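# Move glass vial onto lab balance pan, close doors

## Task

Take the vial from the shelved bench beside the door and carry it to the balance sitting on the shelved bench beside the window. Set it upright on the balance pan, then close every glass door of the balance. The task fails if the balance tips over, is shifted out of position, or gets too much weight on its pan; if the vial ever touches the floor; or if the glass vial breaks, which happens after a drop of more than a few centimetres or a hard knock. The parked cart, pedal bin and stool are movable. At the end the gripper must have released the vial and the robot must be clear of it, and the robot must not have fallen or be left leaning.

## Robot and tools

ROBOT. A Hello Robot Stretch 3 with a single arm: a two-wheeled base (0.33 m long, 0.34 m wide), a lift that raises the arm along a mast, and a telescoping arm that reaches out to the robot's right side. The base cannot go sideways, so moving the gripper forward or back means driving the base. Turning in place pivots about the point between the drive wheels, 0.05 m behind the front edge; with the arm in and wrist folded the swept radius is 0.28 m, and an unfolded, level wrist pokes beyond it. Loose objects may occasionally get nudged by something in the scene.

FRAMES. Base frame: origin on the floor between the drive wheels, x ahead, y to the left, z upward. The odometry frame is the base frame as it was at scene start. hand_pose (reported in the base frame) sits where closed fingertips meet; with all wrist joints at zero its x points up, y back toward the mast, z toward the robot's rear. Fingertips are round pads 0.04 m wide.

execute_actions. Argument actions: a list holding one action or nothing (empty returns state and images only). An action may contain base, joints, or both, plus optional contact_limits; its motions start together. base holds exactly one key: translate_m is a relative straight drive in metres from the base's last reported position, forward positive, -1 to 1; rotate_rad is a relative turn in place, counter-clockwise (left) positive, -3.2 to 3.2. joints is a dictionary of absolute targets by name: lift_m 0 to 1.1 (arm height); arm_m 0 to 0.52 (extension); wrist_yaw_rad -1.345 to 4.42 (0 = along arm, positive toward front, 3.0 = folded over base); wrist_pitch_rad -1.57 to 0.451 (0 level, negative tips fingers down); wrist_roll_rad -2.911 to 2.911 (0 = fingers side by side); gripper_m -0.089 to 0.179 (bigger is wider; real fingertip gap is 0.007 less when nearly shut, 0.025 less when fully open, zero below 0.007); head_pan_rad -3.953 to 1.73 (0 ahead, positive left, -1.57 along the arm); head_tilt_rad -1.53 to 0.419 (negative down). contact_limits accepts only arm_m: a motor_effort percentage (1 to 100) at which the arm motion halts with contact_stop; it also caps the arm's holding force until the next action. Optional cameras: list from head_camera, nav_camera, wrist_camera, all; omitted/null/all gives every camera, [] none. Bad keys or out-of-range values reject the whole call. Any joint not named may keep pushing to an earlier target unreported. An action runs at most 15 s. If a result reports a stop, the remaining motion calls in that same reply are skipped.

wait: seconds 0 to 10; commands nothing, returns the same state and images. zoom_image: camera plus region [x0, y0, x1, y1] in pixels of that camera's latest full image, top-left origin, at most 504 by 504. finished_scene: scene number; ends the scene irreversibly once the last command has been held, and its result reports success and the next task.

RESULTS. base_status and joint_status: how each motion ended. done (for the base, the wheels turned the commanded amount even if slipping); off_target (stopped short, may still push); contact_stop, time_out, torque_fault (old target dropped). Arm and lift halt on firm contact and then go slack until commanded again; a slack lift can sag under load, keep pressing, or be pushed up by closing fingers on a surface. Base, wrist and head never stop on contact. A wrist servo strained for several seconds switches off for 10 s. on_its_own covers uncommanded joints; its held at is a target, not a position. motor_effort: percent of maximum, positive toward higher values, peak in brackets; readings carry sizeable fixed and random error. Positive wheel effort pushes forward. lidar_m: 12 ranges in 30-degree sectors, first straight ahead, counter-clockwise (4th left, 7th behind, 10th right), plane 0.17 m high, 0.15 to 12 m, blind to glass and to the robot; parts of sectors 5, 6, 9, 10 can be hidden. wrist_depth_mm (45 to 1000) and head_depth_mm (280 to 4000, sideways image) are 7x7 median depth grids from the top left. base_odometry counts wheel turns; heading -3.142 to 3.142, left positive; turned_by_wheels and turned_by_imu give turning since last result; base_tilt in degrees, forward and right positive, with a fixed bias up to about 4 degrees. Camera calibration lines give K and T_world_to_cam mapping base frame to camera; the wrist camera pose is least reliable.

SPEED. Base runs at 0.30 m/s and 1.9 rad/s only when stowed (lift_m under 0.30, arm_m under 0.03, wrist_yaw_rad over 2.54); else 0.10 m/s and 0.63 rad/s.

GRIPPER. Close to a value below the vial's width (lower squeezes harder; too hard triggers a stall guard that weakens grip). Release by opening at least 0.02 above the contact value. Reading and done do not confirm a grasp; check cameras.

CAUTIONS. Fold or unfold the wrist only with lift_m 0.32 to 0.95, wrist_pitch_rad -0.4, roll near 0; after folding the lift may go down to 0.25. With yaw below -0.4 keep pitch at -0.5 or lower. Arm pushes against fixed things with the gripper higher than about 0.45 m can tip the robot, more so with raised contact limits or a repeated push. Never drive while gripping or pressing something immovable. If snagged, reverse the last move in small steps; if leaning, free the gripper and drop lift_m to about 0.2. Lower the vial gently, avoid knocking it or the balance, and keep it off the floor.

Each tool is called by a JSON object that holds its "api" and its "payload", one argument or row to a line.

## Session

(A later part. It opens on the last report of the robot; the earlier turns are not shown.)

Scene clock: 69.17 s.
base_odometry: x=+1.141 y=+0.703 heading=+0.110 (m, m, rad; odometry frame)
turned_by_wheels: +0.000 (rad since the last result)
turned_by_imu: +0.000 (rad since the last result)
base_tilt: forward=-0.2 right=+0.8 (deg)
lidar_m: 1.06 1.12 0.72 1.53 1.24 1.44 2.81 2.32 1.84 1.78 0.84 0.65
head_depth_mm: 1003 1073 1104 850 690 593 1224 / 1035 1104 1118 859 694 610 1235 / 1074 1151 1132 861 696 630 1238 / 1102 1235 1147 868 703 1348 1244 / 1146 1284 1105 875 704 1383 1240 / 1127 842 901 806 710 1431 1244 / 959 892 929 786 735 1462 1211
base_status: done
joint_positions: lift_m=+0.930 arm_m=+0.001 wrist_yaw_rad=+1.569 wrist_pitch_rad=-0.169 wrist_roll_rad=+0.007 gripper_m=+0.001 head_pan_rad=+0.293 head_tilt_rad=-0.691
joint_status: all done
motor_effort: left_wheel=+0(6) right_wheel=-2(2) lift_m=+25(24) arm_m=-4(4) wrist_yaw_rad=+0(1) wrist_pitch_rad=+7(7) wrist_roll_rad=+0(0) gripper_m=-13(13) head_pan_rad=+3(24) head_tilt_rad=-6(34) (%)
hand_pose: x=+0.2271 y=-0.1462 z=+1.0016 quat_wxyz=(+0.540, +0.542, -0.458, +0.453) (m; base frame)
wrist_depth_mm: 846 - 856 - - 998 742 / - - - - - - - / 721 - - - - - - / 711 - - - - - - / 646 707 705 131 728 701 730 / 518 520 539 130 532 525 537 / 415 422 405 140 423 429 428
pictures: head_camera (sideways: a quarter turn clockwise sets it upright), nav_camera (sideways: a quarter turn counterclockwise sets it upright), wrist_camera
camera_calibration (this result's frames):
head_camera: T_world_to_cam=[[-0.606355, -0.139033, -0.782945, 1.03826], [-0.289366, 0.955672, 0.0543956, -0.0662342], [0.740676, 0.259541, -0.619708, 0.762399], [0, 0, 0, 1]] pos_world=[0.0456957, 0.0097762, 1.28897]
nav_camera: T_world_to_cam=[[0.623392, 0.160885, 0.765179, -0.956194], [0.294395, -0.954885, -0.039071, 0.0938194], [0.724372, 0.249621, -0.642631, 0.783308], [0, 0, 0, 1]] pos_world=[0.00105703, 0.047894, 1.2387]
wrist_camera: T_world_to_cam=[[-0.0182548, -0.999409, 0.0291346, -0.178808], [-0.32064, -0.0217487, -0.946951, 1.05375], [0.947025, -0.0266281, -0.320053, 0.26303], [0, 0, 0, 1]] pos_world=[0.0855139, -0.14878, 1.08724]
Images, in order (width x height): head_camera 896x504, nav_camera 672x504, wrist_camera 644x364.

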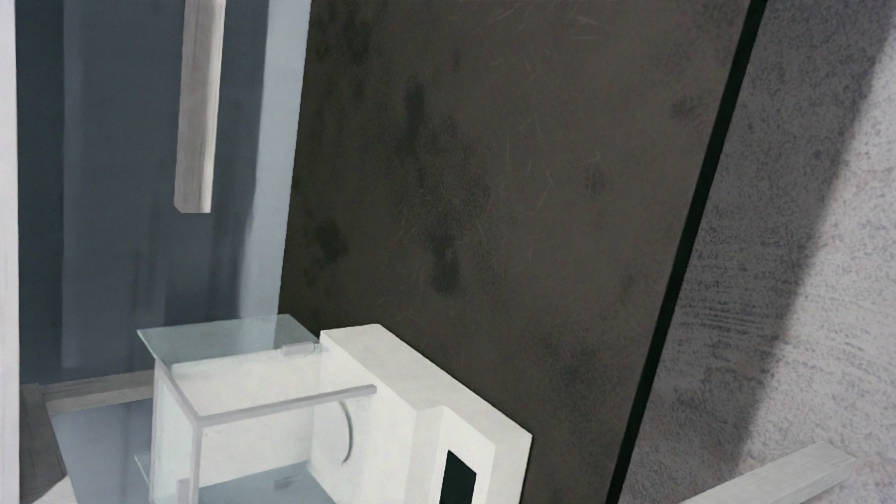

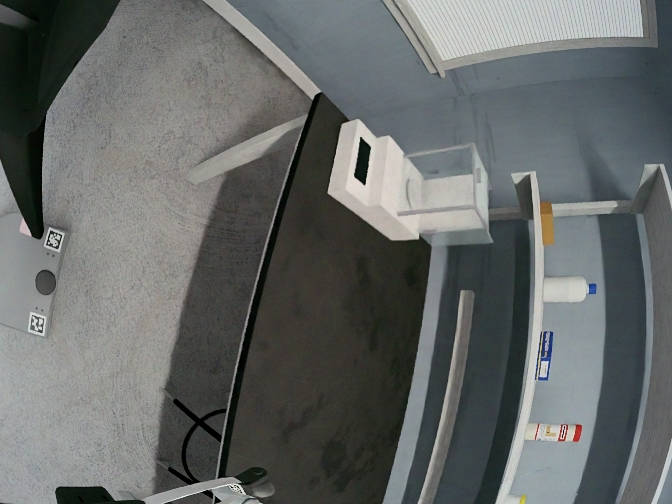

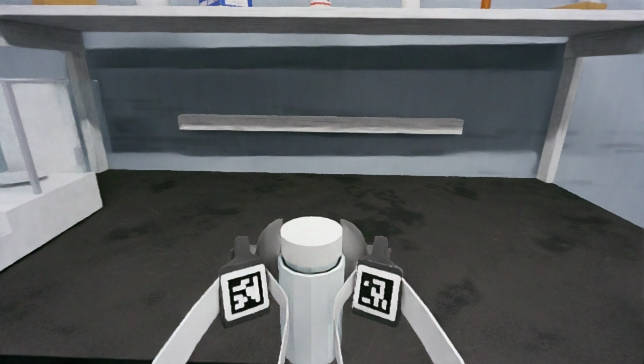

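{"api": "execute_actions", "payload": {
  "actions": [
    {"base":{"rotate_rad":1.48},"joints":{"head_pan_rad":-1.1,"head_tilt_rad":-0.65,"lift_m":0.87}}
  ],
  "cameras": []
}}

{"api": "execute_actions", "payload": {
  "actions": [
    {"joints":{"arm_m":0.48,"wrist_yaw_rad":1.4}}
  ],
  "cameras": ["wrist_camera","head_camera"]
}}

Scene clock: 74.07 s.
base_odometry: x=+1.141 y=+0.703 heading=+1.589 (m, m, rad; odometry frame)
turned_by_wheels: +1.480 (rad since the last result)
turned_by_imu: +1.481 (rad since the last result)
base_tilt: forward=-0.1 right=+0.8 (deg)
lidar_m: 1.53 1.15 1.32 2.81 2.50 1.87 1.78 0.90 0.65 1.06 1.10 0.72
head_depth_mm: 1011 1077 1168 892 714 595 1225 / 1058 1139 1203 902 717 611 1266 / 1107 1227 1214 904 724 634 - / 1154 1271 1176 907 726 1375 - / 1007 902 919 832 733 1445 1261 / 1247 1342 978 817 738 1484 1230 / 1357 1488 1739 830 788 1009 344
base_status: done
joint_positions: lift_m=+0.870 arm_m=+0.001 wrist_yaw_rad=+1.569 wrist_pitch_rad=-0.169 wrist_roll_rad=+0.007 gripper_m=+0.001 head_pan_rad=-1.093 head_tilt_rad=-0.656
joint_status: all done
motor_effort: left_wheel=-1(4) right_wheel=+0(5) lift_m=+20(23) arm_m=-3(4) wrist_yaw_rad=+0(1) wrist_pitch_rad=+7(7) wrist_roll_rad=+0(0) gripper_m=-12(13) head_pan_rad=-4(37) head_tilt_rad=+3(10) (%)
hand_pose: x=+0.2271 y=-0.1462 z=+0.9419 quat_wxyz=(+0.540, +0.542, -0.458, +0.453) (m; base frame)
wrist_depth_mm: - - - - - - - / - - - - - - - / - - - - - - - / - - - - - - 559 / - - - 131 - 517 427 / - - - 129 648 436 405 / - - - 140 - 375 347
pictures: none
No camera images: the call's "cameras" was empty. Leave "cameras" out to get every camera's image.

Scene clock: 78.77 s.
base_odometry: x=+1.141 y=+0.703 heading=+1.589 (m, m, rad; odometry frame)
turned_by_wheels: +0.000 (rad since the last result)
turned_by_imu: -0.001 (rad since the last result)
base_tilt: forward=-0.2 right=+0.7 (deg)
lidar_m: 1.53 1.15 1.31 2.81 2.51 1.86 1.78 0.90 0.65 1.06 1.10 0.72
head_depth_mm: 1017 1081 1184 888 713 595 1226 / 1056 1138 1240 895 717 612 1249 / 1105 1220 1218 910 723 634 1252 / 1160 1263 1168 913 728 1372 1264 / 1032 898 922 831 731 1443 1271 / 1238 1333 976 815 739 1494 1230 / 1348 1485 1728 829 785 1033 1261
base_status: not commanded
joint_positions: lift_m=+0.870 arm_m=+0.480 wrist_yaw_rad=+1.400 wrist_pitch_rad=-0.169 wrist_roll_rad=+0.007 gripper_m=+0.001 head_pan_rad=-1.093 head_tilt_rad=-0.656
joint_status: all done
motor_effort: left_wheel=-1(1) right_wheel=+1(1) lift_m=+21(21) arm_m=+4(4) wrist_yaw_rad=+0(2) wrist_pitch_rad=+7(7) wrist_roll_rad=+0(0) gripper_m=-12(13) head_pan_rad=-3(4) head_tilt_rad=+3(3) (%)
hand_pose: x=+0.2235 y=-0.6670 z=+0.9419 quat_wxyz=(+0.576, +0.501, -0.502, +0.406) (m; base frame)
wrist_depth_mm: - - - - - 635 535 / - - - - - 658 547 / - - - - - 687 540 / - - 531 487 - 707 540 / - 465 375 132 579 567 538 / - 364 378 130 422 431 436 / 336 335 334 141 342 344 351
pictures: head_camera (sideways: a quarter turn clockwise sets it upright), wrist_camera
camera_calibration (this result's frames):
head_camera: T_world_to_cam=[[-0.235019, 0.545254, -0.804651, 1.06429], [0.885338, 0.461764, 0.054318, -0.0733014], [0.401176, -0.699623, -0.591258, 0.72746], [0, 0, 0, 1]] pos_world=[0.0231853, -0.037512, 1.29048]
wrist_camera: T_world_to_cam=[[-0.18641, -0.98204, 0.0291346, -0.648535], [-0.319722, 0.0325957, -0.946951, 1.0207], [0.928994, -0.185836, -0.320056, 0.131318], [0, 0, 0, 1]] pos_world=[0.0834535, -0.645754, 1.02748]
Images, in order (width x height): head_camera 896x504, wrist_camera 644x364.

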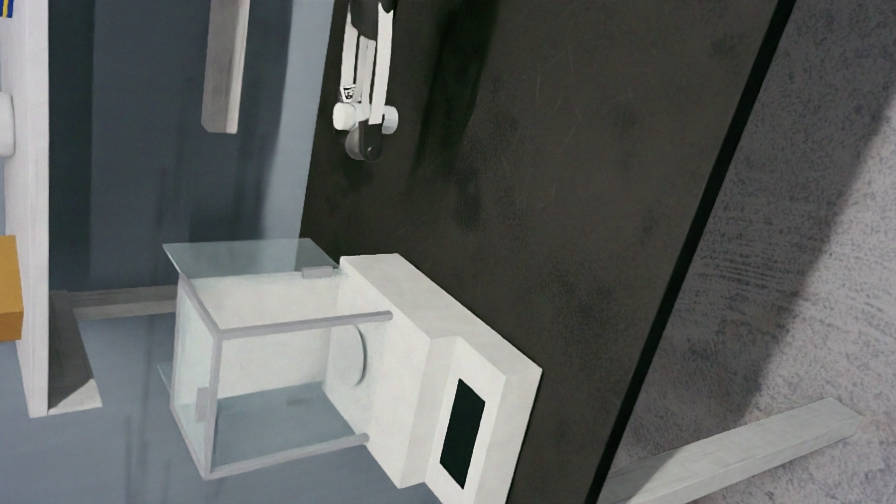

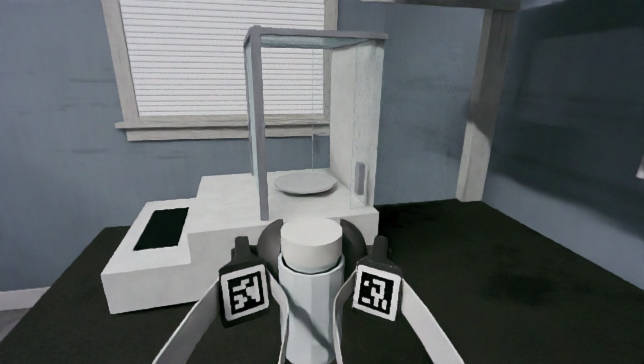

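{"api": "execute_actions", "payload": {
  "actions": [
    {"base":{"translate_m":0.2},"joints":{"arm_m":0.52,"lift_m":0.866,"head_pan_rad":-1.25}}
  ],
  "cameras": ["wrist_camera","head_camera"]
}}

Scene clock: 84.10 s.
base_odometry: x=+1.137 y=+0.903 heading=+1.589 (m, m, rad; odometry frame)
turned_by_wheels: +0.000 (rad since the last result)
turned_by_imu: -0.002 (rad since the last result)
base_tilt: forward=-0.3 right=+0.8 (deg)
lidar_m: 1.33 0.99 1.02 2.80 2.79 2.08 1.98 0.99 0.76 1.06 0.56 0.56
head_depth_mm: 996 1058 1169 886 711 593 1218 / 1021 1102 1218 899 718 598 1250 / 1053 1163 1249 908 724 615 1256 / 1088 1159 847 786 708 637 1262 / 903 1081 868 754 687 659 1272 / 1126 1266 1406 763 698 839 1017 / 1201 1339 1524 1723 721 796 1278
base_status: done
joint_positions: lift_m=+0.866 arm_m=+0.520 wrist_yaw_rad=+1.400 wrist_pitch_rad=-0.169 wrist_roll_rad=+0.007 gripper_m=+0.001 head_pan_rad=-1.243 head_tilt_rad=-0.656
joint_status: all done
motor_effort: left_wheel=-1(1) right_wheel=+0(5) lift_m=+21(20) arm_m=+4(4) wrist_yaw_rad=+1(0) wrist_pitch_rad=+7(7) wrist_roll_rad=+0(0) gripper_m=-13(13) head_pan_rad=-4(17) head_tilt_rad=+3(2) (%)
hand_pose: x=+0.2235 y=-0.7070 z=+0.9379 quat_wxyz=(+0.576, +0.501, -0.502, +0.406) (m; base frame)
wrist_depth_mm: - - - - 192 687 423 / - - - - 211 676 447 / - - - - 216 700 469 / - - - - 239 712 491 / - - 349 131 249 524 521 / 336 260 168 130 401 431 444 / 245 209 201 140 215 344 338
pictures: head_camera (sideways: a quarter turn clockwise sets it upright), wrist_camera
camera_calibration (this result's frames):
head_camera: T_world_to_cam=[[-0.151082, 0.574198, -0.804656, 1.06378], [0.944297, 0.324581, 0.054318, -0.073661], [0.292365, -0.751628, -0.591251, 0.728115], [0, 0, 0, 1]] pos_world=[0.0174006, -0.0396404, 1.29048]
wrist_camera: T_world_to_cam=[[-0.18641, -0.98204, 0.0291344, -0.687696], [-0.319722, 0.0325959, -0.94695, 1.01822], [0.928994, -0.185836, -0.320056, 0.122607], [0, 0, 0, 1]] pos_world=[0.0834535, -0.68575, 1.02348]
Images, in order (width x height): head_camera 896x504, wrist_camera 644x364.

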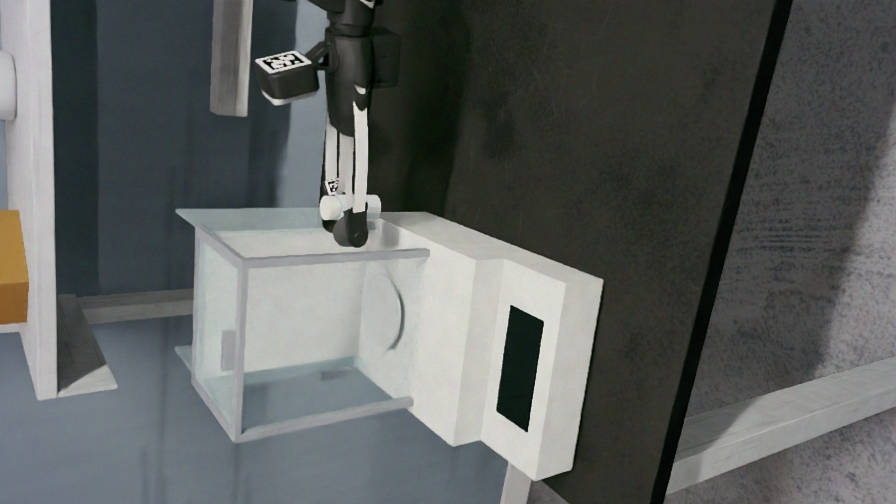

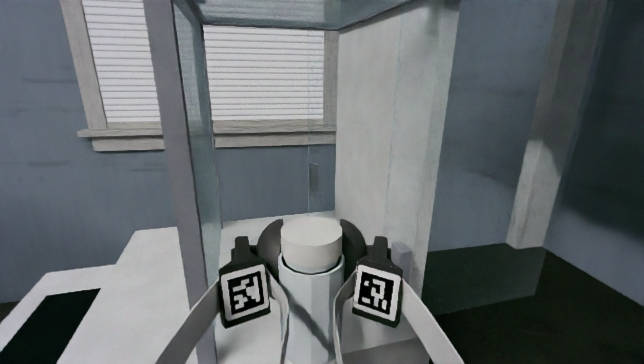

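{"api": "execute_actions", "payload": {
  "actions": [
    {"base":{"translate_m":0.09},"joints":{"head_pan_rad":-1.3}}
  ],
  "cameras": ["wrist_camera","head_camera"]
}}

Scene clock: 87.03 s.
base_odometry: x=+1.135 y=+0.993 heading=+1.589 (m, m, rad; odometry frame)
turned_by_wheels: +0.000 (rad since the last result)
turned_by_imu: -0.001 (rad since the last result)
base_tilt: forward=-0.2 right=+0.7 (deg)
lidar_m: 1.24 0.96 0.93 2.52 3.57 2.16 2.07 1.06 0.82 1.06 0.50 1.28
head_depth_mm: 996 1062 1183 892 713 596 1227 / 1014 1109 1210 899 720 597 1248 / 1042 1132 863 831 707 617 1254 / 1025 1061 814 745 666 633 1258 / 852 1072 877 753 674 655 1243 / 1132 1235 1395 1550 690 662 921 / 1168 1297 1472 1686 1811 1398 1291
base_status: done
joint_positions: lift_m=+0.866 arm_m=+0.520 wrist_yaw_rad=+1.400 wrist_pitch_rad=-0.169 wrist_roll_rad=+0.007 gripper_m=+0.001 head_pan_rad=-1.293 head_tilt_rad=-0.656
joint_status: all done
motor_effort: left_wheel=-1(0) right_wheel=+0(7) lift_m=+21(20) arm_m=+4(4) wrist_yaw_rad=+0(0) wrist_pitch_rad=+7(7) wrist_roll_rad=+0(0) gripper_m=-13(13) head_pan_rad=-3(9) head_tilt_rad=+3(2) (%)
hand_pose: x=+0.2235 y=-0.7070 z=+0.9379 quat_wxyz=(+0.576, +0.501, -0.502, +0.406) (m; base frame)
wrist_depth_mm: 943 995 - - 182 122 91 / - - - - 185 123 96 / - - - - 190 125 101 / - - - - 194 128 375 / - - - 131 197 130 401 / - 236 266 130 179 131 425 / 264 73 197 140 196 134 336
pictures: head_camera (sideways: a quarter turn clockwise sets it upright), wrist_camera
camera_calibration (this result's frames):
head_camera: T_world_to_cam=[[-0.122207, 0.581029, -0.804656, 1.06361], [0.959334, 0.276999, 0.054318, -0.0737527], [0.254449, -0.765295, -0.591252, 0.728347], [0, 0, 0, 1]] pos_world=[0.015406, -0.0401555, 1.29048]
wrist_camera: T_world_to_cam=[[-0.18641, -0.98204, 0.0291345, -0.687696], [-0.319722, 0.0325958, -0.94695, 1.01822], [0.928994, -0.185836, -0.320056, 0.122607], [0, 0, 0, 1]] pos_world=[0.0834535, -0.68575, 1.02348]
Images, in order (width x height): head_camera 896x504, wrist_camera 644x364.

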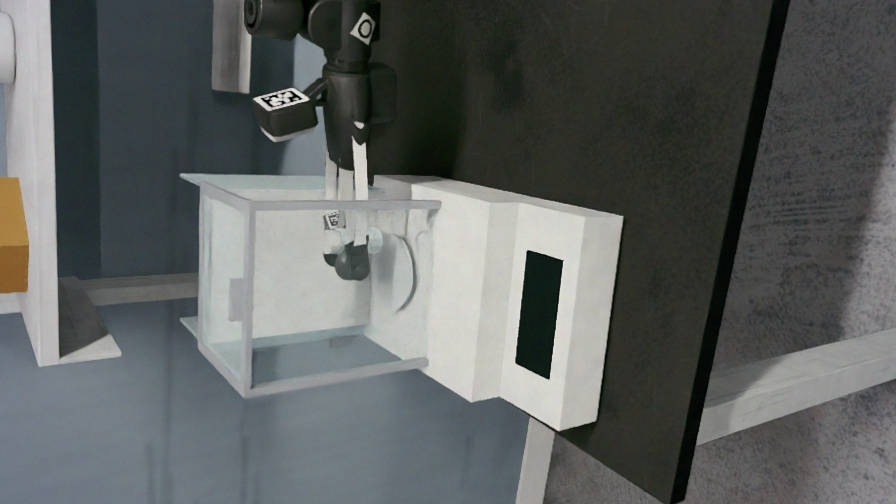

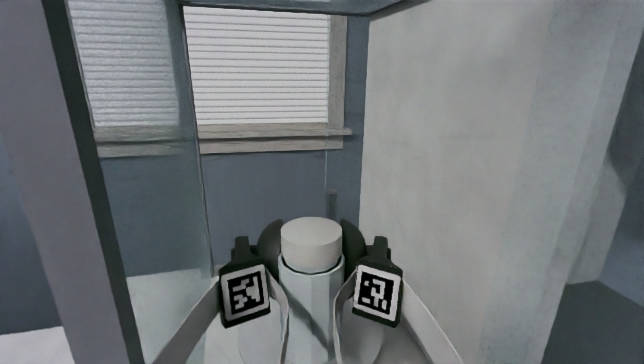

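{"api": "execute_actions", "payload": {
  "actions": [
    {"base":{"translate_m":0.03}}
  ],
  "cameras": []
}}

{"api": "execute_actions", "payload": {
  "actions": [
    {"joints":{"lift_m":0.852}}
  ],
  "cameras": ["head_camera"]
}}

Scene clock: 89.03 s.
base_odometry: x=+1.135 y=+1.023 heading=+1.589 (m, m, rad; odometry frame)
turned_by_wheels: +0.000 (rad since the last result)
turned_by_imu: -0.001 (rad since the last result)
base_tilt: forward=-0.2 right=+0.8 (deg)
lidar_m: 1.21 0.96 0.91 2.40 3.57 2.19 2.09 0.84 0.84 1.06 0.49 1.25
head_depth_mm: 996 1069 1188 890 712 595 1222 / 1023 1118 1211 894 717 599 1261 / 1043 1109 803 757 679 615 1255 / 959 1023 814 744 664 633 1258 / 1053 1175 1306 750 675 654 981 / 1124 1263 1412 1599 695 663 1227 / 1162 1296 1458 1683 1823 1437 1276
base_status: done
joint_positions: lift_m=+0.866 arm_m=+0.520 wrist_yaw_rad=+1.395 wrist_pitch_rad=-0.169 wrist_roll_rad=+0.007 gripper_m=+0.001 head_pan_rad=-1.293 head_tilt_rad=-0.656
joint_status: not commanded
motor_effort: left_wheel=-3(3) right_wheel=+3(6) lift_m=+21(21) arm_m=+3(4) wrist_yaw_rad=+3(4) wrist_pitch_rad=+7(7) wrist_roll_rad=+0(0) gripper_m=-12(12) head_pan_rad=-3(4) head_tilt_rad=+3(3) (%)
hand_pose: x=+0.2233 y=-0.7083 z=+0.9379 quat_wxyz=(+0.577, +0.500, -0.503, +0.405) (m; base frame)
wrist_depth_mm: 916 917 - - 176 117 88 / 967 - - - 178 120 89 / 997 - - - 183 121 90 / - - - - 188 123 91 / - - - 132 190 124 92 / - - 238 128 171 127 93 / - 208 197 143 194 129 95
pictures: none
No camera images: the call's "cameras" was empty. Leave "cameras" out to get every camera's image.

Scene clock: 89.83 s.
base_odometry: x=+1.135 y=+1.023 heading=+1.589 (m, m, rad; odometry frame)
turned_by_wheels: +0.000 (rad since the last result)
turned_by_imu: +0.000 (rad since the last result)
base_tilt: forward=-0.2 right=+0.7 (deg)
lidar_m: 1.21 0.96 0.91 2.40 3.58 2.20 2.10 0.84 0.84 1.06 0.49 1.25
head_depth_mm: 996 1065 1181 889 712 595 1219 / 1021 1115 1202 891 717 599 1243 / 1047 1112 801 755 681 617 1257 / 955 1028 809 747 662 634 1261 / 1056 1179 1311 751 676 653 975 / 1130 1247 1407 1603 700 662 1232 / 1164 1305 1468 1692 1811 1438 1289
base_status: not commanded
joint_positions: lift_m=+0.852 arm_m=+0.520 wrist_yaw_rad=+1.394 wrist_pitch_rad=-0.167 wrist_roll_rad=+0.007 gripper_m=+0.001 head_pan_rad=-1.293 head_tilt_rad=-0.656
joint_status: all done
motor_effort: left_wheel=-2(3) right_wheel=+3(3) lift_m=+20(20) arm_m=+3(3) wrist_yaw_rad=+4(4) wrist_pitch_rad=+6(7) wrist_roll_rad=+0(0) gripper_m=-12(13) head_pan_rad=-4(3) head_tilt_rad=+3(2) (%)
hand_pose: x=+0.2234 y=-0.7085 z=+0.9245 quat_wxyz=(+0.577, +0.499, -0.504, +0.405) (m; base frame)
wrist_depth_mm: 912 962 - - 174 117 88 / 965 991 - - 178 119 90 / - - - - 183 121 90 / - - - - 187 123 91 / - - - 132 189 125 92 / - 240 235 129 171 127 94 / 199 192 178 143 174 129 95
pictures: head_camera (sideways: a quarter turn clockwise sets it upright)
camera_calibration (this result's frames):
head_camera: T_world_to_cam=[[-0.122193, 0.581032, -0.804656, 1.06361], [0.95934, 0.276976, 0.054318, -0.0737528], [0.254431, -0.765302, -0.591252, 0.728347], [0, 0, 0, 1]] pos_world=[0.0154051, -0.0401557, 1.29048]
Images, in order (width x height): head_camera 896x504.

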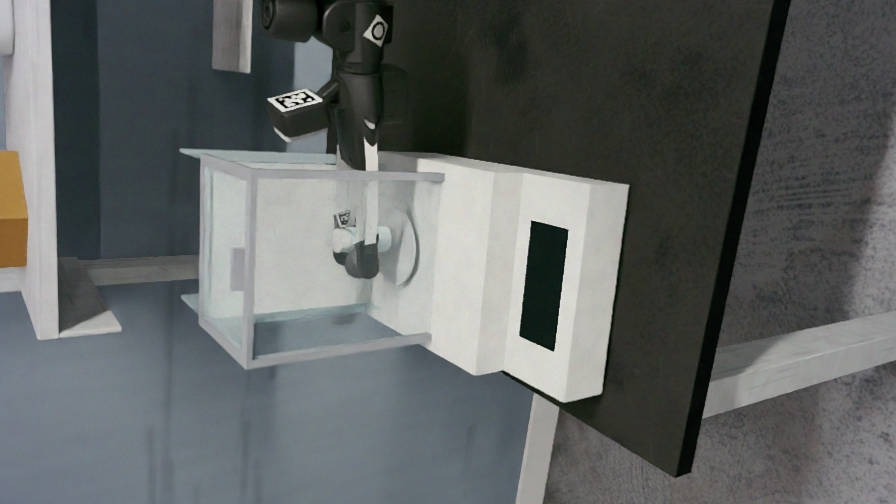

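Touching the post; back slightly, lower, release.

{"api": "execute_actions", "payload": {
  "actions": [
    {"base":{"translate_m":-0.012},"joints":{"lift_m":0.846,"wrist_yaw_rad":1.38}}
  ],
  "cameras": []
}}

{"api": "execute_actions", "payload": {
  "actions": [
    {"joints":{"gripper_m":0.05}}
  ],
  "cameras": ["wrist_camera"]
}}

{"api": "execute_actions", "payload": {
  "actions": [
    {"base":{"translate_m":-0.055}}
  ],
  "cameras": ["wrist_camera"]
}}

{"api": "execute_actions", "payload": {
  "actions": [
    {"base":{"translate_m":-0.09},"joints":{"gripper_m":0}}
  ],
  "cameras": []
}}

{"api": "execute_actions", "payload": {
  "actions": [
    {"joints":{"wrist_yaw_rad":0.88,"lift_m":0.834}}
  ],
  "cameras": ["wrist_camera","head_camera"]
}}

Scene clock: 93.23 s.
base_odometry: x=+1.135 y=+1.011 heading=+1.589 (m, m, rad; odometry frame)
turned_by_wheels: +0.000 (rad since the last result)
turned_by_imu: -0.001 (rad since the last result)
base_tilt: forward=-0.2 right=+0.8 (deg)
lidar_m: 1.22 0.96 0.92 2.44 3.57 2.18 2.08 1.08 0.83 1.06 0.49 1.26
head_depth_mm: 996 1059 1166 885 712 596 1231 / 1025 1113 1187 872 717 598 1246 / 1046 1128 819 802 682 618 1267 / 986 1050 818 746 666 634 1266 / 891 1171 884 753 676 653 1221 / 1131 1255 1412 1589 694 662 1204 / 1161 1292 1475 1696 1789 1430 1285
base_status: done
joint_positions: lift_m=+0.846 arm_m=+0.520 wrist_yaw_rad=+1.382 wrist_pitch_rad=-0.167 wrist_roll_rad=+0.007 gripper_m=+0.001 head_pan_rad=-1.293 head_tilt_rad=-0.656
joint_status: all done
motor_effort: left_wheel=-2(4) right_wheel=+1(3) lift_m=+21(21) arm_m=+3(3) wrist_yaw_rad=-1(3) wrist_pitch_rad=+6(6) wrist_roll_rad=+0(0) gripper_m=-13(12) head_pan_rad=-4(3) head_tilt_rad=+3(3) (%)
hand_pose: x=+0.2228 y=-0.7115 z=+0.9184 quat_wxyz=(+0.579, +0.496, -0.507, +0.402) (m; base frame)
wrist_depth_mm: 906 942 - - 169 116 87 / 978 984 - - 174 117 88 / - - - - 179 119 89 / - - - - 183 121 91 / - - - 131 187 124 95 / 233 228 242 130 168 125 100 / 183 184 172 140 173 128 290
pictures: none
No camera images: the call's "cameras" was empty. Leave "cameras" out to get every camera's image.

Scene clock: 94.23 s.
base_odometry: x=+1.135 y=+1.011 heading=+1.589 (m, m, rad; odometry frame)
turned_by_wheels: +0.000 (rad since the last result)
turned_by_imu: +0.000 (rad since the last result)
base_tilt: forward=-0.3 right=+0.7 (deg)
lidar_m: 1.22 0.96 0.92 2.44 3.56 2.19 2.08 1.08 0.83 1.06 0.49 1.26
head_depth_mm: 994 1063 1165 885 709 595 1218 / 1022 1113 1193 866 719 598 1251 / 1047 1120 815 801 685 615 1258 / 989 1047 812 743 662 634 1271 / 893 1168 882 750 677 654 1216 / 1133 1254 1424 1584 693 663 1200 / 1160 1304 1459 1688 1830 1429 1277
base_status: not commanded
joint_positions: lift_m=+0.846 arm_m=+0.520 wrist_yaw_rad=+1.374 wrist_pitch_rad=-0.167 wrist_roll_rad=+0.007 gripper_m=+0.050 head_pan_rad=-1.293 head_tilt_rad=-0.656
joint_status: all done
motor_effort: left_wheel=-1(1) right_wheel=+0(0) lift_m=+21(21) arm_m=+3(2) wrist_yaw_rad=+4(4) wrist_pitch_rad=+6(6) wrist_roll_rad=+0(0) gripper_m=+1(76) head_pan_rad=-3(3) head_tilt_rad=+3(3) (%)
hand_pose: x=+0.2225 y=-0.7134 z=+0.9184 quat_wxyz=(+0.581, +0.494, -0.509, +0.399) (m; base frame)
wrist_depth_mm: 919 959 - - 166 113 86 / 961 - - - 171 115 87 / 988 - - - 174 117 88 / - - - - 178 119 90 / - - - 269 171 122 97 / - 229 - 133 162 122 102 / 182 183 171 141 179 124 290
pictures: wrist_camera
camera_calibration (this result's frames):
wrist_camera: T_world_to_cam=[[-0.211654, -0.976911, 0.0291031, -0.68431], [-0.316815, 0.0404091, -0.947626, 1.00521], [0.924571, -0.209789, -0.318052, 0.0981981], [0, 0, 0, 1]] pos_world=[0.082837, -0.688529, 1.00371]
Images, in order (width x height): wrist_camera 644x364.

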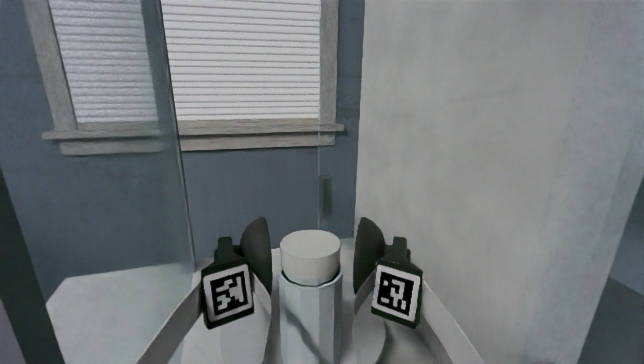

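Scene clock: 95.73 s.
base_odometry: x=+1.136 y=+0.956 heading=+1.589 (m, m, rad; odometry frame)
turned_by_wheels: +0.000 (rad since the last result)
turned_by_imu: +0.000 (rad since the last result)
base_tilt: forward=-0.2 right=+0.8 (deg)
lidar_m: 1.27 0.97 0.96 2.80 3.50 2.13 2.03 1.03 0.79 1.06 0.53 1.32
head_depth_mm: 992 1060 1165 891 711 596 1215 / 1016 1098 1187 869 715 600 1248 / 1045 1151 1255 874 723 617 1256 / 1066 1131 805 748 685 636 1263 / 896 1038 849 751 678 655 1273 / 1093 1225 1365 759 692 661 938 / 1155 1305 1465 1682 719 739 1269
base_status: done
joint_positions: lift_m=+0.846 arm_m=+0.520 wrist_yaw_rad=+1.378 wrist_pitch_rad=-0.167 wrist_roll_rad=+0.007 gripper_m=+0.050 head_pan_rad=-1.293 head_tilt_rad=-0.656
joint_status: not commanded
motor_effort: left_wheel=-2(5) right_wheel=+0(6) lift_m=+20(21) arm_m=+3(3) wrist_yaw_rad=+2(4) wrist_pitch_rad=+6(6) wrist_roll_rad=+0(0) gripper_m=+0(1) head_pan_rad=-3(3) head_tilt_rad=+3(3) (%)
hand_pose: x=+0.2227 y=-0.7125 z=+0.9184 quat_wxyz=(+0.580, +0.495, -0.508, +0.400) (m; base frame)
wrist_depth_mm: 965 - - - 174 132 379 / - 251 - - 178 140 399 / - - - - 183 579 424 / - - - 327 188 610 466 / - 106 304 246 180 463 482 / - 209 - 198 139 393 393 / 183 176 183 185 179 312 313
pictures: wrist_camera
camera_calibration (this result's frames):
wrist_camera: T_world_to_cam=[[-0.207787, -0.977741, 0.0290997, -0.684775], [-0.316971, 0.0391584, -0.947626, 1.00437], [0.925394, -0.206128, -0.318053, 0.100649], [0, 0, 0, 1]] pos_world=[0.0829303, -0.688116, 1.00371]
Images, in order (width x height): wrist_camera 644x364.

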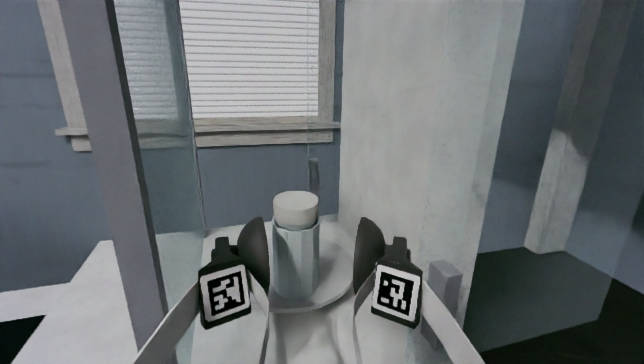

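Scene clock: 98.00 s.
base_odometry: x=+1.138 y=+0.866 heading=+1.589 (m, m, rad; odometry frame)
turned_by_wheels: +0.000 (rad since the last result)
turned_by_imu: +0.000 (rad since the last result)
base_tilt: forward=-0.3 right=+0.7 (deg)
lidar_m: 1.36 1.02 1.08 2.81 2.74 2.03 1.94 0.96 0.74 1.06 0.62 0.59
head_depth_mm: 990 1062 1169 889 711 593 1225 / 1016 1088 1192 875 715 600 1252 / 1038 1136 1235 907 721 616 1263 / 1073 1186 1246 888 726 635 1260 / 1099 1168 845 783 708 654 1265 / 905 1071 874 761 693 1384 1267 / 1127 1278 1419 766 702 796 963
base_status: done
joint_positions: lift_m=+0.846 arm_m=+0.520 wrist_yaw_rad=+1.378 wrist_pitch_rad=-0.167 wrist_roll_rad=+0.007 gripper_m=+0.000 head_pan_rad=-1.293 head_tilt_rad=-0.656
joint_status: all done
motor_effort: left_wheel=-1(3) right_wheel=+0(5) lift_m=+21(21) arm_m=+3(3) wrist_yaw_rad=+2(1) wrist_pitch_rad=+6(6) wrist_roll_rad=+0(0) gripper_m=-3(81) head_pan_rad=-3(4) head_tilt_rad=+2(3) (%)
hand_pose: x=+0.2227 y=-0.7124 z=+0.9184 quat_wxyz=(+0.580, +0.495, -0.508, +0.401) (m; base frame)
wrist_depth_mm: - - - 346 828 664 467 / - - - 364 820 681 491 / - - - 383 860 577 494 / - - 419 351 951 597 499 / - 303 287 292 494 524 494 / 280 228 220 - 380 391 393 / 190 200 220 243 298 314 310
pictures: none
No camera images: the call's "cameras" was empty. Leave "cameras" out to get every camera's image.

Scene clock: 99.17 s.
base_odometry: x=+1.138 y=+0.866 heading=+1.589 (m, m, rad; odometry frame)
turned_by_wheels: +0.000 (rad since the last result)
turned_by_imu: +0.000 (rad since the last result)
base_tilt: forward=-0.2 right=+0.8 (deg)
lidar_m: 1.37 1.02 1.08 2.80 2.74 2.04 1.94 0.96 0.74 1.06 0.62 0.59
head_depth_mm: 991 1058 1165 863 715 597 1225 / 1011 1077 1194 896 717 596 1250 / 1043 1140 1225 906 723 615 1247 / 1073 1178 1225 886 729 636 1271 / 1102 1162 842 782 708 655 1281 / 904 1064 867 758 694 1386 1272 / 1123 1284 1428 769 702 797 968
base_status: not commanded
joint_positions: lift_m=+0.834 arm_m=+0.520 wrist_yaw_rad=+0.882 wrist_pitch_rad=-0.167 wrist_roll_rad=+0.007 gripper_m=+0.000 head_pan_rad=-1.293 head_tilt_rad=-0.656
joint_status: all done
motor_effort: left_wheel=-1(1) right_wheel=+0(1) lift_m=+21(21) arm_m=+3(3) wrist_yaw_rad=-1(3) wrist_pitch_rad=+6(6) wrist_roll_rad=+0(0) gripper_m=-2(3) head_pan_rad=-3(4) head_tilt_rad=+3(3) (%)
hand_pose: x=+0.1705 y=-0.8229 z=+0.9064 quat_wxyz=(+0.661, +0.355, -0.614, +0.246) (m; base frame)
wrist_depth_mm: 917 224 971 620 516 415 346 / 975 243 - 650 528 423 357 / 998 264 - 664 544 343 288 / - 262 - 688 570 451 362 / 246 248 479 538 530 461 382 / 208 220 369 - 371 369 387 / 186 216 284 296 297 298 296
pictures: head_camera (sideways: a quarter turn clockwise sets it upright), wrist_camera
camera_calibration (this result's frames):
head_camera: T_world_to_cam=[[-0.122183, 0.581034, -0.804656, 1.06361], [0.959345, 0.276959, 0.054318, -0.0737528], [0.254417, -0.765306, -0.591252, 0.728347], [0, 0, 0, 1]] pos_world=[0.0154044, -0.0401559, 1.29048]
wrist_camera: T_world_to_cam=[[-0.648015, -0.761072, 0.0290996, -0.549815], [-0.26015, 0.185273, -0.947626, 1.09134], [0.71582, -0.621646, -0.318052, -0.183854], [0, 0, 0, 1]] pos_world=[0.0592318, -0.734937, 0.991711]
Images, in order (width x height): head_camera 896x504, wrist_camera 644x364.

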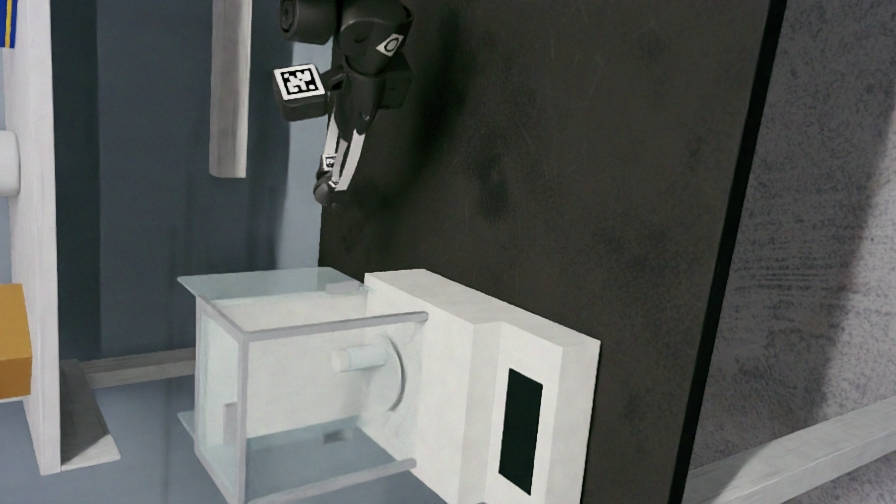

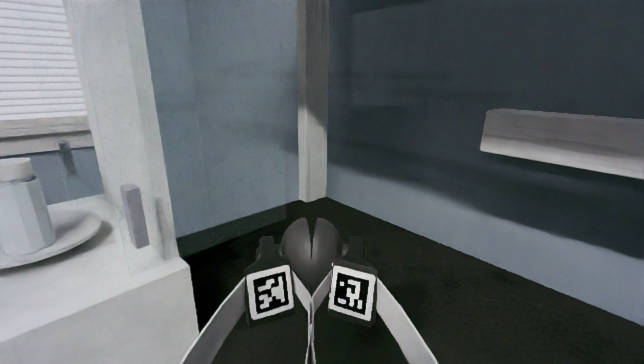

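{"api": "execute_actions", "payload": {
  "actions": [
    {"base":{"translate_m":0.08}}
  ],
  "cameras": ["wrist_camera"]
}}

{"api": "execute_actions", "payload": {
  "actions": [
    {"joints":{"arm_m":0.45},"contact_limits":{"arm_m":11}}
  ],
  "cameras": ["wrist_camera"]
}}

Scene clock: 102.17 s.
base_odometry: x=+1.136 y=+0.946 heading=+1.589 (m, m, rad; odometry frame)
turned_by_wheels: +0.000 (rad since the last result)
turned_by_imu: -0.001 (rad since the last result)
base_tilt: forward=-0.2 right=+0.7 (deg)
lidar_m: 1.28 0.96 0.96 2.80 3.49 2.12 2.01 1.02 0.78 1.06 0.54 1.33
head_depth_mm: 991 1067 1166 864 714 595 1222 / 1016 1093 1193 901 716 598 1250 / 1044 1156 1232 907 720 615 1256 / 1071 1145 830 772 688 636 1260 / 925 1062 848 753 677 654 1272 / 1090 1218 1381 758 693 664 956 / 1164 1292 1466 1691 720 747 1278
base_status: done
joint_positions: lift_m=+0.834 arm_m=+0.520 wrist_yaw_rad=+0.882 wrist_pitch_rad=-0.167 wrist_roll_rad=+0.007 gripper_m=+0.000 head_pan_rad=-1.293 head_tilt_rad=-0.656
joint_status: not commanded
motor_effort: left_wheel=-1(1) right_wheel=+0(6) lift_m=+21(20) arm_m=+3(3) wrist_yaw_rad=-1(1) wrist_pitch_rad=+6(6) wrist_roll_rad=+0(0) gripper_m=-2(3) head_pan_rad=-3(3) head_tilt_rad=+3(3) (%)
hand_pose: x=+0.1705 y=-0.8229 z=+0.9064 quat_wxyz=(+0.661, +0.355, -0.614, +0.246) (m; base frame)
wrist_depth_mm: 863 155 900 668 516 421 346 / 926 172 970 702 531 428 354 / 951 194 999 739 538 434 287 / 983 222 - 775 575 455 366 / 273 240 453 551 516 467 390 / 174 195 178 - 371 373 390 / 163 168 182 296 297 300 298
pictures: wrist_camera
camera_calibration (this result's frames):
wrist_camera: T_world_to_cam=[[-0.648271, -0.760853, 0.0290996, -0.549675], [-0.260088, 0.18536, -0.947626, 1.0914], [0.715611, -0.621887, -0.318053, -0.184018], [0, 0, 0, 1]] pos_world=[0.0592081, -0.734964, 0.991711]
Images, in order (width x height): wrist_camera 644x364.

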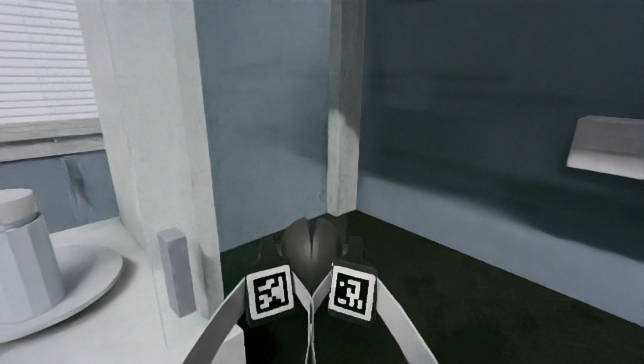

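Scene clock: 103.87 s.
base_odometry: x=+1.136 y=+0.946 heading=+1.589 (m, m, rad; odometry frame)
turned_by_wheels: +0.000 (rad since the last result)
turned_by_imu: -0.001 (rad since the last result)
base_tilt: forward=-0.1 right=+0.8 (deg)
lidar_m: 1.28 0.97 0.96 2.80 3.49 2.11 2.01 1.02 0.79 1.06 0.53 1.33
head_depth_mm: 990 1058 1172 837 715 596 1216 / 1016 1100 1208 865 718 599 1250 / 1038 1144 1232 909 723 616 1259 / 1074 1141 827 771 691 633 1261 / 920 1065 850 751 677 655 1262 / 1093 1209 1374 760 691 661 956 / 1162 1295 1470 1669 723 746 1275
base_status: not commanded
joint_positions: lift_m=+0.834 arm_m=+0.450 wrist_yaw_rad=+0.872 wrist_pitch_rad=-0.167 wrist_roll_rad=+0.007 gripper_m=+0.000 head_pan_rad=-1.293 head_tilt_rad=-0.656
joint_status: all done
motor_effort: left_wheel=-3(3) right_wheel=+4(4) lift_m=+20(21) arm_m=-4(6) wrist_yaw_rad=+5(5) wrist_pitch_rad=+6(6) wrist_roll_rad=+0(0) gripper_m=-3(3) head_pan_rad=-3(3) head_tilt_rad=+3(3) (%)
contact_limits: arm_m 11 (drawing in: default 24, maximum 39; extending or still: default 33, maximum 54)
hand_pose: x=+0.1689 y=-0.7554 z=+0.9064 quat_wxyz=(+0.662, +0.352, -0.616, +0.243) (m; base frame)
wrist_depth_mm: 900 - 217 500 541 466 393 / 953 - 230 540 582 481 405 / 926 - 249 555 611 505 339 / 957 - 265 571 635 520 427 / 605 202 240 495 500 505 445 / 207 198 208 - 377 372 373 / 167 167 176 228 297 300 297
pictures: wrist_camera
camera_calibration (this result's frames):
wrist_camera: T_world_to_cam=[[-0.655586, -0.75456, 0.0291016, -0.493273], [-0.258288, 0.187861, -0.947626, 1.08006], [0.709574, -0.628767, -0.318052, -0.145075], [0, 0, 0, 1]] pos_world=[0.0585264, -0.666324, 0.991711]
Images, in order (width x height): wrist_camera 644x364.

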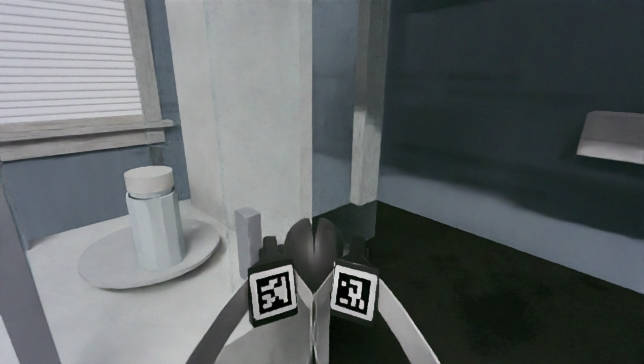

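{"api": "execute_actions", "payload": {
  "actions": [
    {"base":{"translate_m":0.008},"joints":{"arm_m":0.372},"contact_limits":{"arm_m":9}}
  ],
  "cameras": ["wrist_camera"]
}}

Scene clock: 106.33 s.
base_odometry: x=+1.136 y=+0.954 heading=+1.588 (m, m, rad; odometry frame)
turned_by_wheels: -0.001 (rad since the last result)
turned_by_imu: -0.001 (rad since the last result)
base_tilt: forward=-0.2 right=+0.7 (deg)
lidar_m: 1.28 0.96 0.96 2.80 3.49 2.12 2.03 1.03 0.79 1.06 0.53 1.32
head_depth_mm: 996 1064 1168 - 712 596 1215 / 1017 1097 1209 814 720 597 1247 / 1042 1150 1221 876 722 616 1254 / 1075 1136 836 745 687 634 1269 / 902 1047 852 753 674 652 1276 / 1097 1215 1392 758 693 663 930 / 1166 1298 1461 1690 720 739 1282
base_status: done
joint_positions: lift_m=+0.834 arm_m=+0.372 wrist_yaw_rad=+0.819 wrist_pitch_rad=-0.169 wrist_roll_rad=+0.007 gripper_m=+0.000 head_pan_rad=-1.293 head_tilt_rad=-0.655
joint_status: all done
on_its_own: wrist_yaw_rad is held at +0.829, not at your +0.880, by its stall guard, which is not easing now
motor_effort: left_wheel=-6(10) right_wheel=+11(21) lift_m=+21(21) arm_m=-4(1) wrist_yaw_rad=+6(22) wrist_pitch_rad=+7(7) wrist_roll_rad=+0(0) gripper_m=-3(5) head_pan_rad=-4(3) head_tilt_rad=+3(3) (%)
contact_limits: arm_m 9 (drawing in: default 24, maximum 39; extending or still: default 33, maximum 54)
hand_pose: x=+0.1601 y=-0.6870 z=+0.9059 quat_wxyz=(+0.668, +0.336, -0.625, +0.224) (m; base frame)
wrist_depth_mm: 862 1000 302 243 594 530 442 / 899 - 313 257 629 540 464 / 914 - 326 269 653 566 388 / 999 - 232 287 659 576 486 / 965 273 162 281 501 494 492 / 208 209 167 - 371 372 372 / 168 167 175 225 297 298 300
pictures: wrist_camera
camera_calibration (this result's frames):
wrist_camera: T_world_to_cam=[[-0.694447, -0.718951, 0.0292043, -0.416887], [-0.249474, 0.202505, -0.946971, 1.07253], [0.674912, -0.664907, -0.319988, -0.113549], [0, 0, 0, 1]] pos_world=[0.0546975, -0.592413, 0.991493]
Images, in order (width x height): wrist_camera 644x364.

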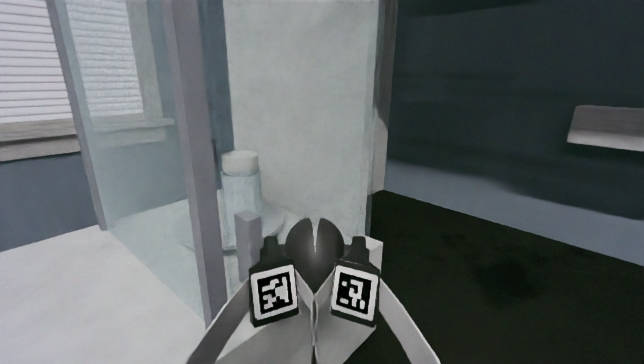

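{"api": "execute_actions", "payload": {
  "actions": [
    {"base":{"translate_m":-0.008},"joints":{"wrist_yaw_rad":0.88}}
  ],
  "cameras": []
}}

{"api": "execute_actions", "payload": {
  "actions": [
    {"joints":{"arm_m":0.36},"contact_limits":{"arm_m":9}}
  ],
  "cameras": ["wrist_camera"]
}}

{"api": "execute_actions", "payload": {
  "actions": [
    {"base":{"translate_m":-0.06},"joints":{"arm_m":0.38}}
  ],
  "cameras": ["wrist_camera"]
}}

Scene clock: 108.67 s.
base_odometry: x=+1.136 y=+0.946 heading=+1.588 (m, m, rad; odometry frame)
turned_by_wheels: +0.000 (rad since the last result)
turned_by_imu: -0.001 (rad since the last result)
base_tilt: forward=-0.2 right=+0.7 (deg)
lidar_m: 1.29 0.96 0.96 2.79 3.51 2.12 2.02 1.02 0.79 1.06 0.53 1.34
head_depth_mm: 1000 1056 1169 - 711 595 1225 / 1021 1092 1215 813 718 598 1252 / 1047 1146 1226 876 723 616 1255 / 1064 1140 840 755 688 635 1266 / 926 1067 850 753 677 656 1268 / 1085 1207 1381 760 692 661 957 / 1163 1287 1468 1653 718 745 1285
base_status: done
joint_positions: lift_m=+0.834 arm_m=+0.372 wrist_yaw_rad=+0.867 wrist_pitch_rad=-0.169 wrist_roll_rad=+0.007 gripper_m=+0.000 head_pan_rad=-1.293 head_tilt_rad=-0.655
joint_status: all done
motor_effort: left_wheel=-4(8) right_wheel=+7(9) lift_m=+21(21) arm_m=-3(3) wrist_yaw_rad=+9(14) wrist_pitch_rad=+7(7) wrist_roll_rad=+0(0) gripper_m=-3(3) head_pan_rad=-4(3) head_tilt_rad=+3(3) (%)
hand_pose: x=+0.1681 y=-0.6781 z=+0.9060 quat_wxyz=(+0.663, +0.351, -0.616, +0.240) (m; base frame)
wrist_depth_mm: 874 - 308 259 596 532 458 / 939 - 335 272 617 548 468 / 932 - 341 286 664 567 460 / - - 242 304 667 592 487 / 953 274 162 284 490 493 488 / 208 209 201 - 372 370 375 / 168 168 175 222 291 300 298
pictures: none
No camera images: the call's "cameras" was empty. Leave "cameras" out to get every camera's image.

Scene clock: 109.73 s.
base_odometry: x=+1.136 y=+0.946 heading=+1.588 (m, m, rad; odometry frame)
turned_by_wheels: +0.000 (rad since the last result)
turned_by_imu: +0.000 (rad since the last result)
base_tilt: forward=-0.2 right=+0.8 (deg)
lidar_m: 1.28 0.97 0.97 2.80 3.49 2.12 2.02 1.03 0.79 1.06 0.54 1.33
head_depth_mm: 992 1060 1160 - 713 595 1219 / 1019 1090 1205 - 716 597 1245 / 1038 1152 1223 873 725 614 1255 / 1068 1135 839 755 686 635 1265 / 926 1062 850 751 674 653 1262 / 1087 1221 1377 762 692 662 959 / 1153 1295 1455 1670 708 745 1281
base_status: not commanded
joint_positions: lift_m=+0.834 arm_m=+0.360 wrist_yaw_rad=+0.854 wrist_pitch_rad=-0.167 wrist_roll_rad=+0.007 gripper_m=+0.000 head_pan_rad=-1.293 head_tilt_rad=-0.655
joint_status: all done
on_its_own: wrist_yaw_rad is at rest, and its effort (+16) is outside its rest range (-12 to +12)
motor_effort: left_wheel=-6(6) right_wheel=+11(11) lift_m=+20(21) arm_m=-4(12) wrist_yaw_rad=+16(18) wrist_pitch_rad=+6(7) wrist_roll_rad=+0(0) gripper_m=-3(4) head_pan_rad=-4(3) head_tilt_rad=+3(2) (%)
contact_limits: arm_m 9 (drawing in: default 24, maximum 39; extending or still: default 33, maximum 54)
hand_pose: x=+0.1661 y=-0.6688 z=+0.9065 quat_wxyz=(+0.664, +0.346, -0.619, +0.237) (m; base frame)
wrist_depth_mm: 898 - 327 270 601 543 458 / 944 - 353 282 626 568 475 / 952 - 356 297 660 590 412 / - - 249 309 696 597 495 / 971 279 171 286 462 500 493 / 210 210 201 - 369 374 371 / 170 168 177 226 298 299 298
pictures: wrist_camera
camera_calibration (this result's frames):
wrist_camera: T_world_to_cam=[[-0.668988, -0.742701, 0.029165, -0.419753], [-0.254699, 0.192204, -0.947727, 1.06554], [0.698272, -0.641446, -0.317748, -0.0954624], [0, 0, 0, 1]] pos_world=[0.0572403, -0.577786, 0.991745]
Images, in order (width x height): wrist_camera 644x364.

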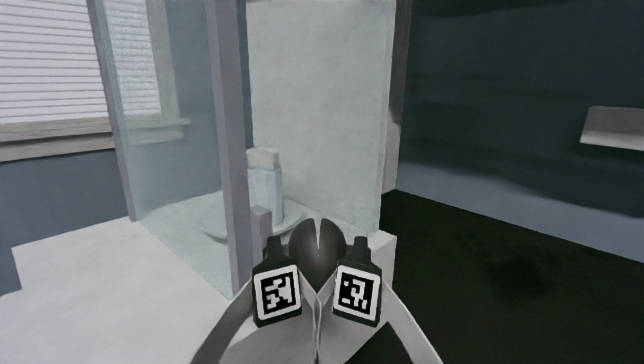

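Scene clock: 111.30 s.
base_odometry: x=+1.137 y=+0.886 heading=+1.588 (m, m, rad; odometry frame)
turned_by_wheels: +0.000 (rad since the last result)
turned_by_imu: +0.000 (rad since the last result)
base_tilt: forward=-0.1 right=+0.8 (deg)
lidar_m: 1.35 1.01 1.05 3.45 2.77 2.06 1.96 0.98 0.75 1.06 0.59 0.58
head_depth_mm: 990 1059 1165 - 714 595 1220 / 1021 1079 1210 813 719 599 1250 / 1035 1140 1226 873 721 615 1250 / 1070 1180 1175 870 728 634 1266 / 1043 1070 825 755 692 652 1262 / 899 1188 881 758 697 664 1244 / 1143 1271 1444 792 702 772 1008
base_status: done
joint_positions: lift_m=+0.834 arm_m=+0.380 wrist_yaw_rad=+0.878 wrist_pitch_rad=-0.167 wrist_roll_rad=+0.007 gripper_m=+0.000 head_pan_rad=-1.293 head_tilt_rad=-0.655
joint_status: all done
motor_effort: left_wheel=-1(9) right_wheel=+0(7) lift_m=+20(21) arm_m=+4(3) wrist_yaw_rad=+1(16) wrist_pitch_rad=+6(6) wrist_roll_rad=+0(0) gripper_m=-3(4) head_pan_rad=-4(3) head_tilt_rad=+3(3) (%)
hand_pose: x=+0.1700 y=-0.6835 z=+0.9065 quat_wxyz=(+0.661, +0.354, -0.615, +0.245) (m; base frame)
wrist_depth_mm: 934 - 352 293 638 539 458 / 932 - 379 309 654 544 462 / 972 - 388 326 690 574 392 / - 372 336 349 713 581 488 / 278 276 264 394 499 492 487 / 207 209 221 - 369 373 372 / 169 187 248 285 296 298 296
pictures: wrist_camera
camera_calibration (this result's frames):
wrist_camera: T_world_to_cam=[[-0.650873, -0.758626, 0.029162, -0.442032], [-0.259261, 0.186005, -0.947727, 1.06589], [0.713546, -0.62441, -0.317748, -0.0985607], [0, 0, 0, 1]] pos_world=[0.0589649, -0.59514, 0.991745]
Images, in order (width x height): wrist_camera 644x364.

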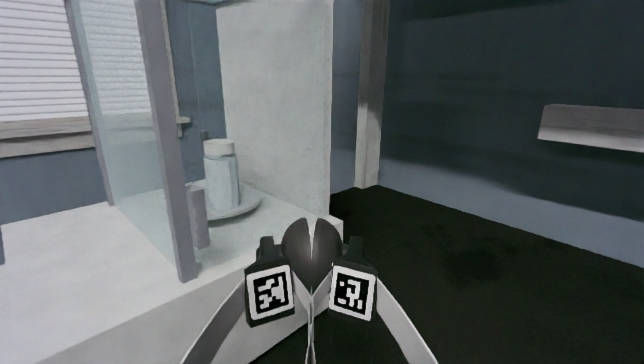

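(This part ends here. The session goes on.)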